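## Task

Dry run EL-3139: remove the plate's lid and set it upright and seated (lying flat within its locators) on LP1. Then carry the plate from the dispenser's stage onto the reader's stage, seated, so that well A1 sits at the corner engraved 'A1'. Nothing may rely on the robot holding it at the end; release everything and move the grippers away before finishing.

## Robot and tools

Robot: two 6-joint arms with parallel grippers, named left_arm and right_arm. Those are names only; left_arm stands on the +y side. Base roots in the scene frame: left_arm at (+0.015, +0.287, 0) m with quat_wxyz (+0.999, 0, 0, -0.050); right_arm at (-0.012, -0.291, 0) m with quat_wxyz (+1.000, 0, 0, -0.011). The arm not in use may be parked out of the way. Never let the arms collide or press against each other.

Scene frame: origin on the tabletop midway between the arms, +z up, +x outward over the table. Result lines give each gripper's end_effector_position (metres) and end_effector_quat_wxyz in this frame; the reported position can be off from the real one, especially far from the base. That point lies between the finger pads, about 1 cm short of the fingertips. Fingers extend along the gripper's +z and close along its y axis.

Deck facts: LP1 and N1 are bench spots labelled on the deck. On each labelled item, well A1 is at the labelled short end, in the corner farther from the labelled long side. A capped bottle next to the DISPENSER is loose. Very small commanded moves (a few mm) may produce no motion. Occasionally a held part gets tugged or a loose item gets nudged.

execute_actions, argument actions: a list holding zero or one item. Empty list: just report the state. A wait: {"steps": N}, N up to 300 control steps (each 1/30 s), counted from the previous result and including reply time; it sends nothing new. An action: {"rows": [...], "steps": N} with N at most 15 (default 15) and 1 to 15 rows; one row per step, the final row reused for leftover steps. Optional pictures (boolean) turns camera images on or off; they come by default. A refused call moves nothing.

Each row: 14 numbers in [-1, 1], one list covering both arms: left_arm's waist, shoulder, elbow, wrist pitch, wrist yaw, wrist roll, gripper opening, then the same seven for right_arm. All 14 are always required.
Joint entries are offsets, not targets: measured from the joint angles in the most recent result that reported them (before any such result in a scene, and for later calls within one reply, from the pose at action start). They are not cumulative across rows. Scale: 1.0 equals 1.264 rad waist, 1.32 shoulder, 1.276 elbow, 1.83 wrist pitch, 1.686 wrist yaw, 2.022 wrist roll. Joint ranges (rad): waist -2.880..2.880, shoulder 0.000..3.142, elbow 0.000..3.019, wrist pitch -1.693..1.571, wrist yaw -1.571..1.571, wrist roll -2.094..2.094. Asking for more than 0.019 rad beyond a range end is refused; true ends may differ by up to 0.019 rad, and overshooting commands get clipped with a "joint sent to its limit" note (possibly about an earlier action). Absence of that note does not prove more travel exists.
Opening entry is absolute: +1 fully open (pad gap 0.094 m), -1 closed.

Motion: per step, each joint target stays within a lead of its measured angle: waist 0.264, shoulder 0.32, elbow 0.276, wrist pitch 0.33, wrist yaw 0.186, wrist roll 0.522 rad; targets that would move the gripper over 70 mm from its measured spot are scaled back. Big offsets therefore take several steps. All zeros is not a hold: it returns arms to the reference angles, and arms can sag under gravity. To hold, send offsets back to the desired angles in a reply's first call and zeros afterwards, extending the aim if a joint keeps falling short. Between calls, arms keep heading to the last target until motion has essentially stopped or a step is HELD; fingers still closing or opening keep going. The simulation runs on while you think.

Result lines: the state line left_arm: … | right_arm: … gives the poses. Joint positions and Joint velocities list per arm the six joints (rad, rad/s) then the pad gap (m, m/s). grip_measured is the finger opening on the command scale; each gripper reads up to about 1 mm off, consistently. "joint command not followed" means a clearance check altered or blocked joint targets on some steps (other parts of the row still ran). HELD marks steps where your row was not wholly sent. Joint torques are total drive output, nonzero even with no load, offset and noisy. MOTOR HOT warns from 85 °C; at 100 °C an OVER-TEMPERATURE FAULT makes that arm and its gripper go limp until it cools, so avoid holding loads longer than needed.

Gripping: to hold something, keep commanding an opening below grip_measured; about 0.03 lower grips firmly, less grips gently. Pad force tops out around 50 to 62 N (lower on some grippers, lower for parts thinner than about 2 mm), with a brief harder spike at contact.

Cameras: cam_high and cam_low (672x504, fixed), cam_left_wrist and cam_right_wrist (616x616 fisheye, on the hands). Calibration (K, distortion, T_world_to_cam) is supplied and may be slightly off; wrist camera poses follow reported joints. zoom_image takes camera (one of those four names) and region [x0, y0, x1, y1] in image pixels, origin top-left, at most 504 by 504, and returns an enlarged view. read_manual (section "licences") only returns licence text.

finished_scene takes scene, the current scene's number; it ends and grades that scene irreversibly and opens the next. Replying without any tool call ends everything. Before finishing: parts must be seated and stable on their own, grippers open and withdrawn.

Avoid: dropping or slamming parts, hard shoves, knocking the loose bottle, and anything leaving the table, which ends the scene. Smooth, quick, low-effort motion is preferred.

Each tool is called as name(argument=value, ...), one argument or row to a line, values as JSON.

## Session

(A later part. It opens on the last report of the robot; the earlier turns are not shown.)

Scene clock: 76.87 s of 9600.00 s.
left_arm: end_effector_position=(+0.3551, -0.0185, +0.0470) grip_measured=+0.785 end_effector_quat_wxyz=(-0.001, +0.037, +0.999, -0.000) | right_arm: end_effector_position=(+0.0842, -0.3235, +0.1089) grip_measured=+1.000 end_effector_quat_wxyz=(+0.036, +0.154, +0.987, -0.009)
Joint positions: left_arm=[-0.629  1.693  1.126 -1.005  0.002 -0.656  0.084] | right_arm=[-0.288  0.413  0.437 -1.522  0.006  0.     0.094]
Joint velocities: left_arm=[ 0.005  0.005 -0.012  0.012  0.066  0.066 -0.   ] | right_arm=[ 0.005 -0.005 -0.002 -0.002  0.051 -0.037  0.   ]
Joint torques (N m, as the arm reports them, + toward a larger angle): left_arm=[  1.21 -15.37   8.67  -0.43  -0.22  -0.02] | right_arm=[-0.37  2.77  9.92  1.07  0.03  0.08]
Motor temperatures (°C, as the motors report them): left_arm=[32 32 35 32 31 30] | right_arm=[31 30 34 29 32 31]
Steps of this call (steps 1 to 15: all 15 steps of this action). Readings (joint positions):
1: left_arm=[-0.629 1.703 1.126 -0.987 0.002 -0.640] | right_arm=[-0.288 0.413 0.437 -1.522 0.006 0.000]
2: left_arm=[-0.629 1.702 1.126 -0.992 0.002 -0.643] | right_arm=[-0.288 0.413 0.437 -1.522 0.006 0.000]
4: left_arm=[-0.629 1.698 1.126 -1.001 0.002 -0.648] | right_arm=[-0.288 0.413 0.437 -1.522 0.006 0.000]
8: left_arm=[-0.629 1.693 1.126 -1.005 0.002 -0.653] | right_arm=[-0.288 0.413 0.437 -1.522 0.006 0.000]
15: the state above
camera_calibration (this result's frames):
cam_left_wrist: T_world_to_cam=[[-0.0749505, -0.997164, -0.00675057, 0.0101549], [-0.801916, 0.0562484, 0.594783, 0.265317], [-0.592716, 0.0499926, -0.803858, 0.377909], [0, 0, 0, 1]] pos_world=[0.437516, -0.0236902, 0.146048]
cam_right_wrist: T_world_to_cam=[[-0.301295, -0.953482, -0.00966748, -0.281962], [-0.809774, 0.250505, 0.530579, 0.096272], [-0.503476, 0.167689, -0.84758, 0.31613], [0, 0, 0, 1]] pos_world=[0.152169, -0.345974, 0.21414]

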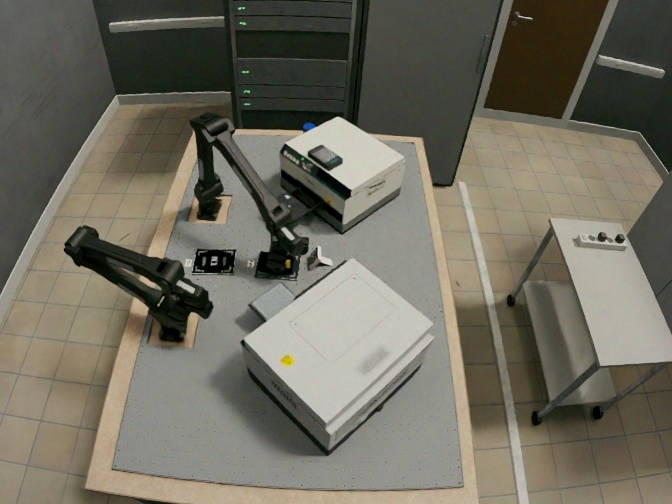

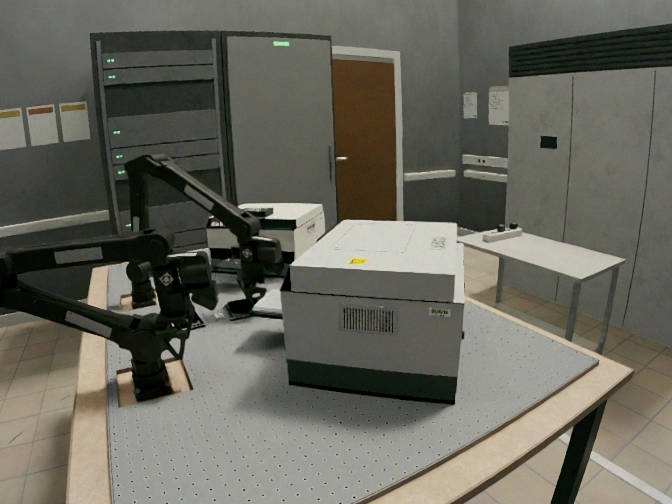

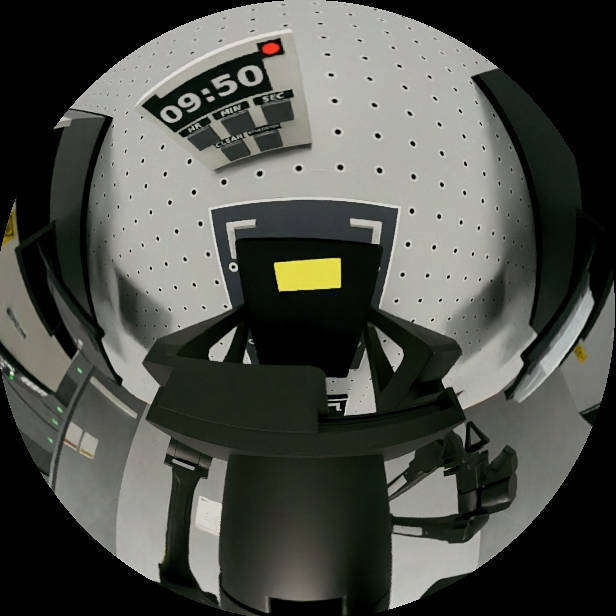

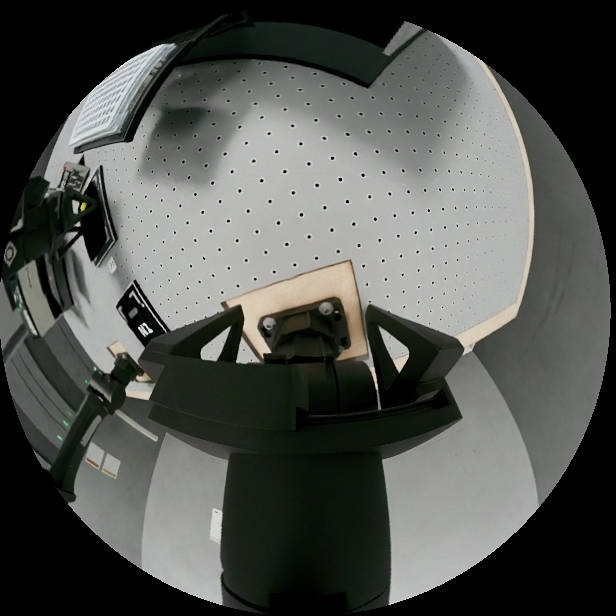

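execute_actions(
  actions=[
    {"rows":[[0.018,-0.012,0.005,0.018,0,-0.019,0.755,0,0,0,0,0,0,1]]},
  ],
)

zoom_image(
  camera="cam_left_wrist",
  region=[200, 170, 420, 370],
)

Scene clock: 77.93 s of 9600.00 s.
left_arm: end_effector_position=(+0.3613, -0.0177, +0.0471) grip_measured=+0.785 end_effector_quat_wxyz=(+0.005, +0.018, +1.000, -0.006) | right_arm: end_effector_position=(+0.0842, -0.3235, +0.1089) grip_measured=+1.000 end_effector_quat_wxyz=(+0.036, +0.154, +0.987, -0.009)
Joint positions: left_arm=[-0.619  1.693  1.126 -0.989  0.002 -0.683  0.084] | right_arm=[-0.288  0.413  0.437 -1.522  0.006  0.     0.094]
Joint velocities: left_arm=[-0.005 -0.015 -0.002  0.017  0.022 -0.051 -0.   ] | right_arm=[ 0.005 -0.015  0.012 -0.007  0.066  0.066  0.   ]
Joint torques (N m, as the arm reports them, + toward a larger angle): left_arm=[  2.39 -15.36   8.83   0.9   -0.2   -0.03] | right_arm=[-0.39  2.79  9.92  1.07  0.03  0.08]
Motor temperatures (°C, as the motors report them): left_arm=[32 32 35 32 31 30] | right_arm=[31 30 34 29 32 31]
Steps of this call (steps 1 to 15: the robot went on to your last target; steps 16 to 17: nothing new was sent; steps 18 to 32: all 15 steps of this action). Readings (joint positions):
18: left_arm=[-0.629 1.693 1.126 -1.003 0.002 -0.660] | right_arm=[-0.288 0.413 0.437 -1.522 0.006 0.000]
19: left_arm=[-0.628 1.693 1.126 -0.999 0.002 -0.665] | right_arm=[-0.288 0.413 0.437 -1.522 0.006 0.000]
21: left_arm=[-0.625 1.693 1.126 -0.992 0.002 -0.672] | right_arm=[-0.288 0.413 0.437 -1.522 0.006 0.000]
25: left_arm=[-0.620 1.693 1.126 -0.989 0.002 -0.679] | right_arm=[-0.288 0.413 0.437 -1.522 0.006 0.000]
32: the state above
camera_calibration (this result's frames):
cam_left_wrist: T_world_to_cam=[[-0.0372268, -0.999301, 0.00350791, -0.00267011], [-0.810736, 0.0322541, 0.584523, 0.27344], [-0.584228, 0.0189159, -0.811369, 0.378273], [0, 0, 0, 1]] pos_world=[0.442586, -0.0186432, 0.147097]
cam_right_wrist: T_world_to_cam=[[-0.301295, -0.953482, -0.00966748, -0.281962], [-0.809774, 0.250505, 0.530579, 0.096272], [-0.503476, 0.167689, -0.84758, 0.31613], [0, 0, 0, 1]] pos_world=[0.152169, -0.345974, 0.21414]

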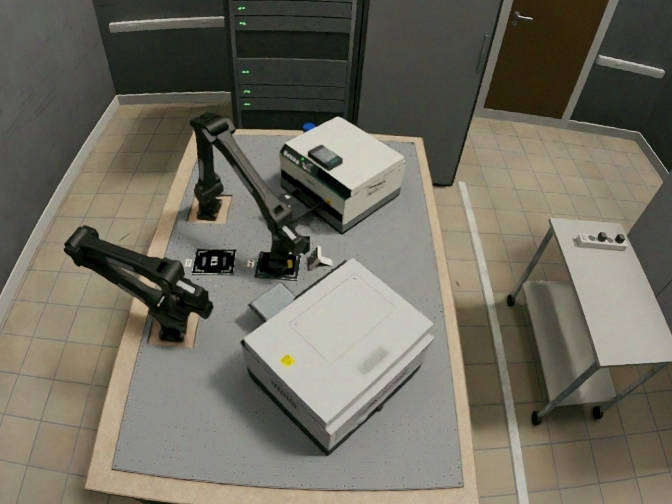

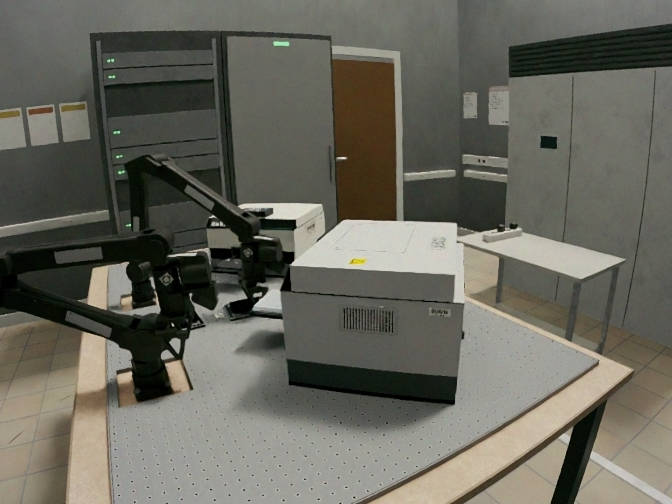

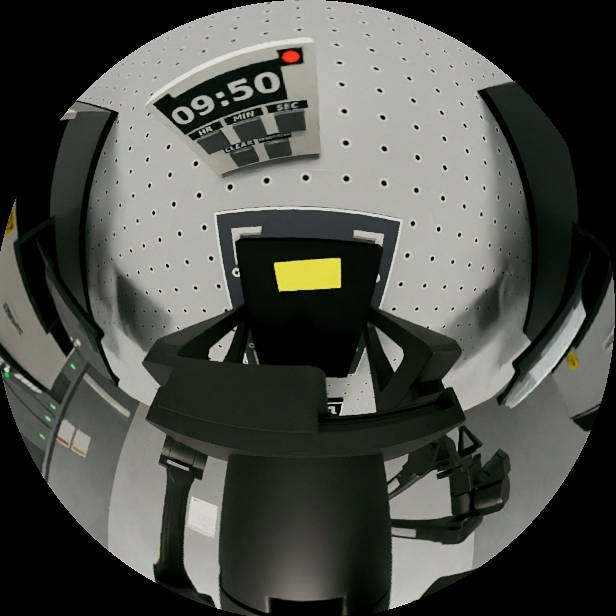

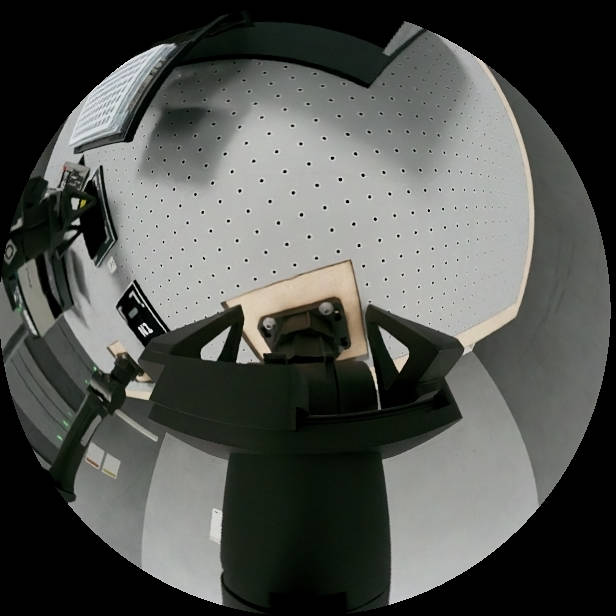

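Region (200, 170, 420, 370) of cam_left_wrist's 616x616 image, scaled by 2.291, with more detail than that image has; it fills the top 458 rows of this view, and the rest is white.

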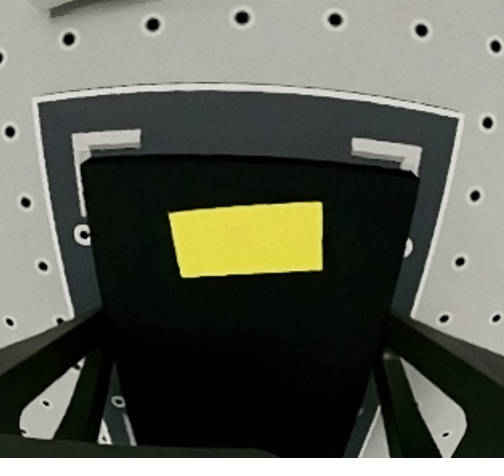

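execute_actions(
  actions=[
    {"rows":[[0.012,0,0.005,0,0,0.011,0.755,0,0,0,0,0,0,1],[0.012,0,0.005,0,0,0.011,0.755,0,0,0,0,0,0,1],[0.012,0,0.005,0,0,0.011,0.755,0,0,0,0,0,0,1],[0.012,0,0.005,0,0,0.011,0.755,0,0,0,0,0,0,1],[0.012,0,0.005,0,0,0.011,0.755,0,0,0,0,0,0,1],[0.012,0.015,0.005,0,0,0.011,0.755,0,0,0,0,0,0,1],[0.012,0.02,0.005,0,0,0.011,0.755,0,0,0,0,0,0,1],[0.012,0.025,0.005,0,0,0.011,0.755,0,0,0,0,0,0,1],[0.012,0.03,0.005,0,0,0.011,0.755,0,0,0,0,0,0,1]]},
  ],
)

zoom_image(
  camera="cam_left_wrist",
  region=[200, 170, 420, 370],
)

Scene clock: 79.80 s of 9600.00 s.
left_arm: end_effector_position=(+0.3610, -0.0164, +0.0420) grip_measured=+0.785 end_effector_quat_wxyz=(-0.000, +0.023, +1.000, -0.003) | right_arm: end_effector_position=(+0.0842, -0.3235, +0.1089) grip_measured=+1.000 end_effector_quat_wxyz=(+0.036, +0.154, +0.987, -0.009)
Joint positions: left_arm=[-0.617  1.704  1.126 -0.989  0.004 -0.671  0.084] | right_arm=[-0.288  0.413  0.437 -1.522  0.006  0.     0.094]
Joint velocities: left_arm=[-0.015  0.005 -0.017  0.007  0.022 -0.007  0.001] | right_arm=[-0.005 -0.005 -0.002 -0.012  0.007 -0.007  0.   ]
Joint torques (N m, as the arm reports them, + toward a larger angle): left_arm=[  2.76 -11.67   8.64   0.19  -0.31   0.17] | right_arm=[-0.38  2.79  9.92  1.07  0.03  0.08]
Motor temperatures (°C, as the motors report them): left_arm=[32 32 35 32 31 30] | right_arm=[31 30 34 29 32 31]
Steps of this call (steps 1 to 15: the robot went on to your last target; steps 16 to 41: nothing new was sent; steps 42 to 56: all 15 steps of this action). Readings (joint positions):
42: left_arm=[-0.619 1.693 1.126 -0.989 0.002 -0.682] | right_arm=[-0.288 0.413 0.437 -1.522 0.006 0.000]
43: left_arm=[-0.619 1.693 1.126 -0.989 0.002 -0.680] | right_arm=[-0.288 0.413 0.437 -1.522 0.006 0.000]
45: left_arm=[-0.619 1.693 1.126 -0.989 0.002 -0.677] | right_arm=[-0.288 0.413 0.437 -1.522 0.006 0.000]
49: left_arm=[-0.619 1.694 1.126 -0.989 0.002 -0.673] | right_arm=[-0.288 0.413 0.437 -1.522 0.006 0.000]
56: the state above
camera_calibration (this result's frames):
cam_left_wrist: T_world_to_cam=[[-0.0467637, -0.998903, -0.00251972, 0.00228416], [-0.804803, 0.0361825, 0.592439, 0.273746], [-0.591697, 0.0297325, -0.805612, 0.376682], [0, 0, 0, 1]] pos_world=[0.4433, -0.0188229, 0.141287]
cam_right_wrist: T_world_to_cam=[[-0.301295, -0.953482, -0.00966748, -0.281962], [-0.809774, 0.250505, 0.530579, 0.096272], [-0.503476, 0.167689, -0.84758, 0.31613], [0, 0, 0, 1]] pos_world=[0.152169, -0.345974, 0.21414]

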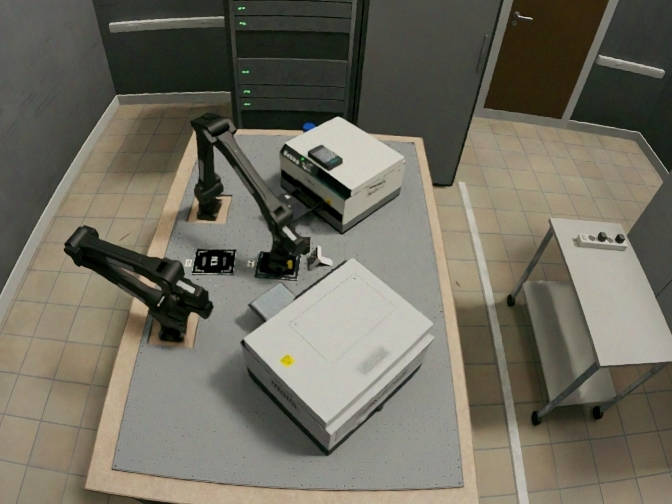

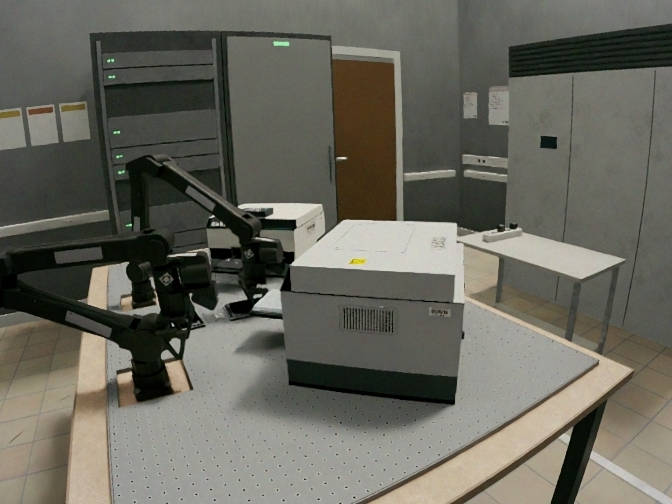

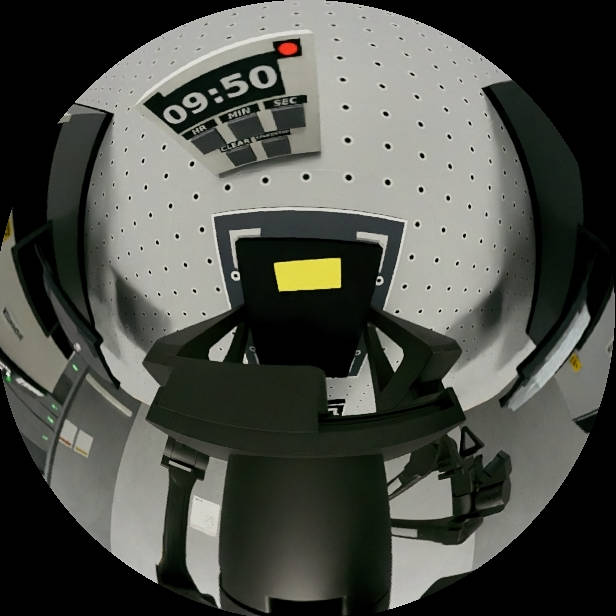

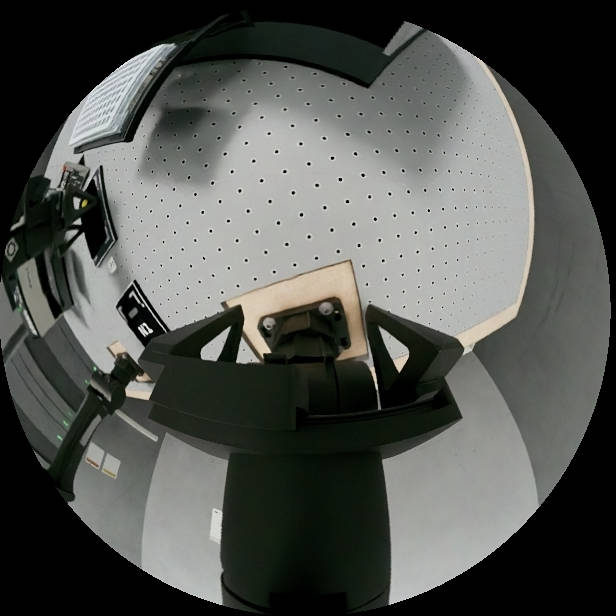

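Region (200, 170, 420, 370) of cam_left_wrist's 616x616 image, scaled by 2.291, with more detail than that image has; it fills the top 458 rows of this view, and the rest is white.

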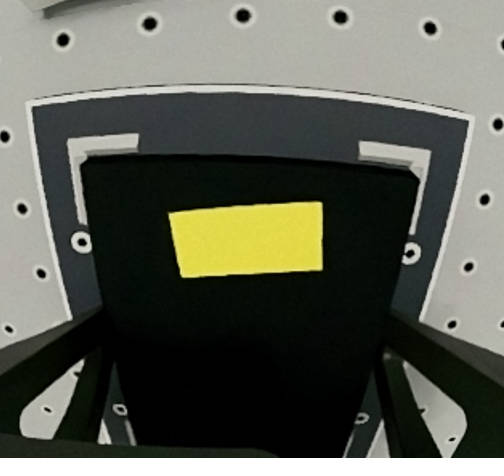

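Centered. Open slowly, lift with shoulder only.

execute_actions(
  actions=[
    {"rows":[[0,0.02,0.005,0,0,0,0.775,0,0,0,0,0,0,1],[0,0.02,0.005,0,0,0,0.785,0,0,0,0,0,0,1],[0,0.015,0.005,0,0,0,0.795,0,0,0,0,0,0,1],[0,0.01,0.005,0,0,0,0.805,0,0,0,0,0,0,1],[0,0,0.005,0,0,0,0.82,0,0,0,0,0,0,1],[0,0,0.005,0,0,0,0.84,0,0,0,0,0,0,1],[0,0,0.005,0,0,0,0.87,0,0,0,0,0,0,1],[0,0,0.005,0,0,0,0.92,0,0,0,0,0,0,1],[0,0,0.005,0,0,0,1,0,0,0,0,0,0,1]]},
  ],
  pictures=false,
)

execute_actions(
  actions=[
    {"rows":[[0,-0.03,0.005,-0.01,0,0,1,0,0,0,0,0,0,1],[0,-0.04,0.005,-0.01,0,0,1,0,0,0,0,0,0,1],[0,-0.05,0.005,-0.01,0,0,1,0,0,0,0,0,0,1],[0,-0.07,0.005,-0.015,0,0,1,0,0,0,0,0,0,1],[0,-0.13,0.005,-0.03,0,0,1,0,0,0,0,0,0,1]]},
  ],
)

zoom_image(
  camera="cam_left_wrist",
  region=[200, 170, 420, 370],
)

zoom_image(
  camera="cam_left_wrist",
  region=[420, 200, 600, 420],
)

Scene clock: 81.93 s of 9600.00 s.
left_arm: end_effector_position=(+0.3610, -0.0164, +0.0420) grip_measured=+1.000 end_effector_quat_wxyz=(-0.000, +0.023, +1.000, -0.003) | right_arm: end_effector_position=(+0.0842, -0.3235, +0.1089) grip_measured=+1.000 end_effector_quat_wxyz=(+0.036, +0.154, +0.987, -0.009)
Joint positions: left_arm=[-0.617  1.704  1.126 -0.989  0.004 -0.671  0.094] | right_arm=[-0.288  0.413  0.437 -1.522  0.006  0.     0.094]
Joint velocities: left_arm=[-0.015 -0.005 -0.012 -0.007 -0.007 -0.066  0.   ] | right_arm=[-0.024 -0.005 -0.002 -0.007  0.037 -0.022  0.   ]
Joint torques (N m, as the arm reports them, + toward a larger angle): left_arm=[  2.2  -13.36   8.68   0.23  -0.2    0.01] | right_arm=[-0.37  2.78  9.91  1.07  0.03  0.08]
Motor temperatures (°C, as the motors report them): left_arm=[32 32 35 32 31 30] | right_arm=[31 30 34 29 32 31]
Steps of this call (steps 1 to 15: the robot went on to your last target; steps 16 to 49: nothing new was sent; steps 50 to 64: all 15 steps of this action). Readings (joint positions):
50: left_arm=[-0.617 1.704 1.126 -0.989 0.004 -0.671] | right_arm=[-0.288 0.413 0.437 -1.522 0.006 0.000]
51: left_arm=[-0.617 1.704 1.126 -0.989 0.004 -0.671] | right_arm=[-0.288 0.413 0.437 -1.522 0.006 0.000]
53: left_arm=[-0.617 1.704 1.126 -0.989 0.004 -0.671] | right_arm=[-0.288 0.413 0.437 -1.522 0.006 0.000]
57: left_arm=[-0.617 1.704 1.126 -0.989 0.004 -0.671] | right_arm=[-0.288 0.413 0.437 -1.522 0.006 0.000]
64: the state above

Scene clock: 82.43 s of 9600.00 s.
left_arm: end_effector_position=(+0.3597, -0.0153, +0.1238) grip_measured=+1.000 end_effector_quat_wxyz=(+0.057, +0.023, +0.997, -0.050) | right_arm: end_effector_position=(+0.0842, -0.3235, +0.1089) grip_measured=+1.000 end_effector_quat_wxyz=(+0.036, +0.154, +0.987, -0.009)
Joint positions: left_arm=[-0.617  1.514  1.123 -1.028  0.004 -0.671  0.094] | right_arm=[-0.288  0.413  0.437 -1.522  0.006  0.     0.094]
Joint velocities: left_arm=[-0.015  0.054  0.007 -0.002 -0.022 -0.007  0.   ] | right_arm=[ 0.015 -0.005 -0.012  0.007 -0.022 -0.007  0.   ]
Joint torques (N m, as the arm reports them, + toward a larger angle): left_arm=[  1.62 -11.16   9.97  -0.01  -0.22   0.03] | right_arm=[-0.39  2.79  9.93  1.06  0.03  0.08]
Motor temperatures (°C, as the motors report them): left_arm=[32 32 35 32 31 30] | right_arm=[31 30 34 29 32 31]
Steps of this call (steps 1 to 15: all 15 steps of this action). Readings (joint positions):
1: left_arm=[-0.617 1.702 1.126 -0.989 0.004 -0.671] | right_arm=[-0.288 0.413 0.437 -1.522 0.006 0.000]
2: left_arm=[-0.617 1.699 1.126 -0.990 0.004 -0.671] | right_arm=[-0.288 0.413 0.437 -1.522 0.006 0.000]
4: left_arm=[-0.617 1.688 1.126 -0.994 0.004 -0.671] | right_arm=[-0.288 0.413 0.437 -1.522 0.006 0.000]
8: left_arm=[-0.617 1.601 1.123 -1.025 0.004 -0.671] | right_arm=[-0.288 0.413 0.437 -1.522 0.006 0.000]
15: the state above
camera_calibration (this result's frames):
cam_left_wrist: T_world_to_cam=[[-0.0520066, -0.994649, 0.0892673, -0.00585753], [-0.865605, 0.0894751, 0.492668, 0.259241], [-0.498019, -0.0516482, -0.865627, 0.414272], [0, 0, 0, 1]] pos_world=[0.430411, -0.00762538, 0.231408]
cam_right_wrist: T_world_to_cam=[[-0.301295, -0.953482, -0.00966748, -0.281962], [-0.809774, 0.250505, 0.530579, 0.096272], [-0.503476, 0.167689, -0.84758, 0.31613], [0, 0, 0, 1]] pos_world=[0.152169, -0.345974, 0.21414]

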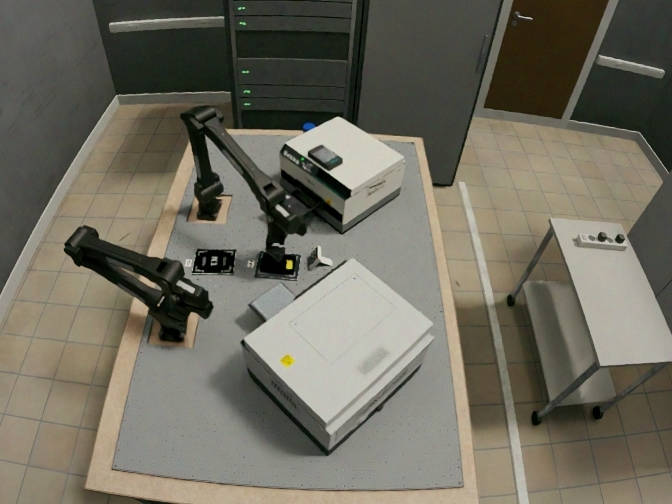

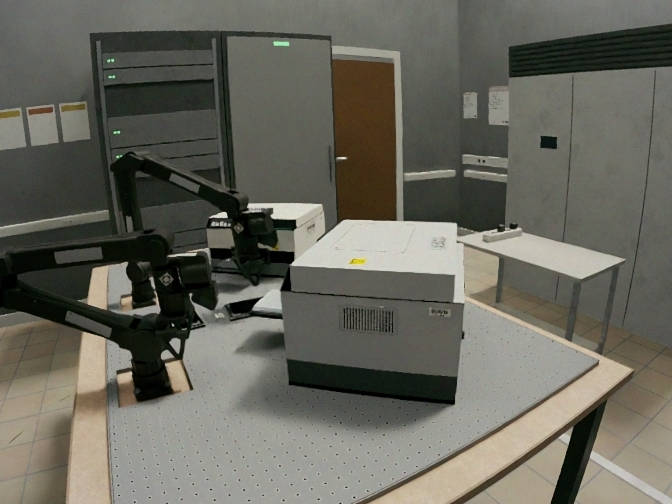

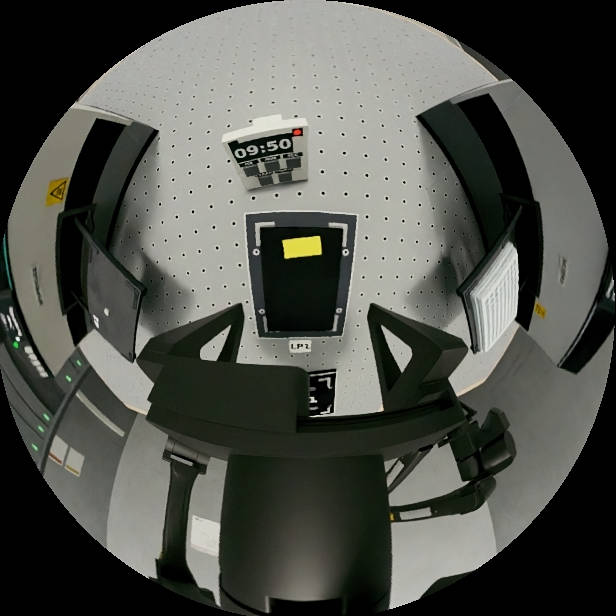

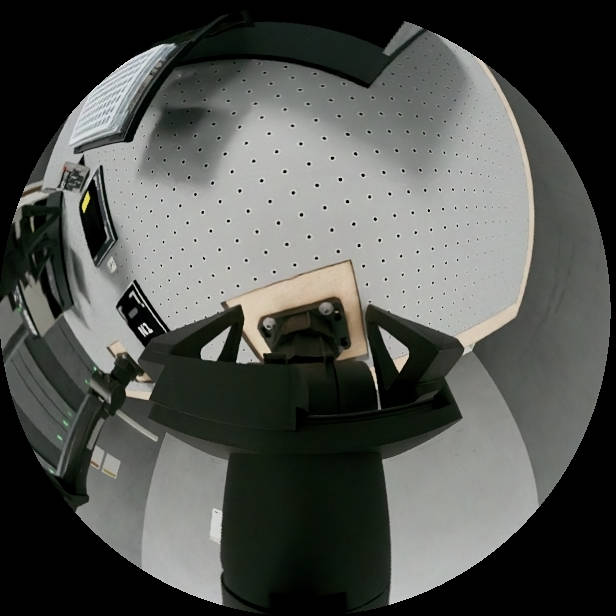

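Region (200, 170, 420, 370) of cam_left_wrist's 616x616 image, scaled by 2.291, with more detail than that image has; it fills the top 458 rows of this view, and the rest is white.

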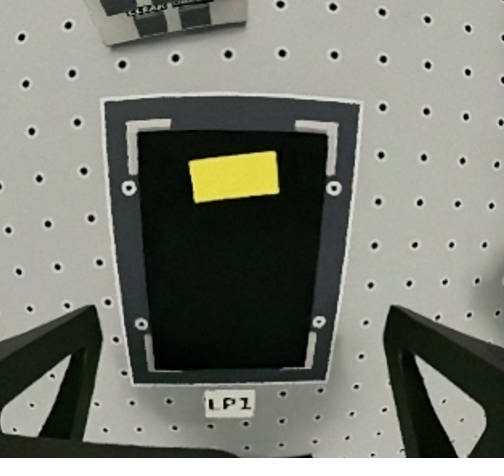

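Region (420, 200, 600, 420) of cam_left_wrist's 616x616 image, scaled by 2.291, with more detail than that image has; it fills the left 412 columns of this view, and the rest is white.

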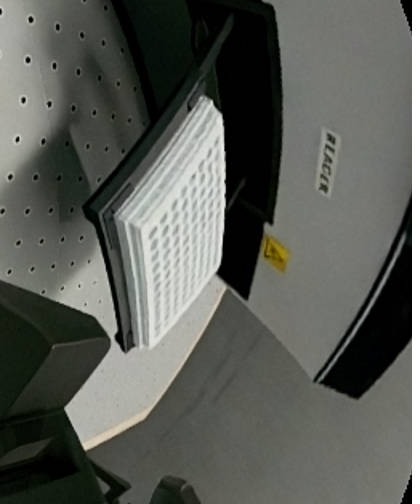

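Both seated; outer long side is unlabelled, as required.

finished_scene(
  scene=1,
)

The scene is finished: the task was done.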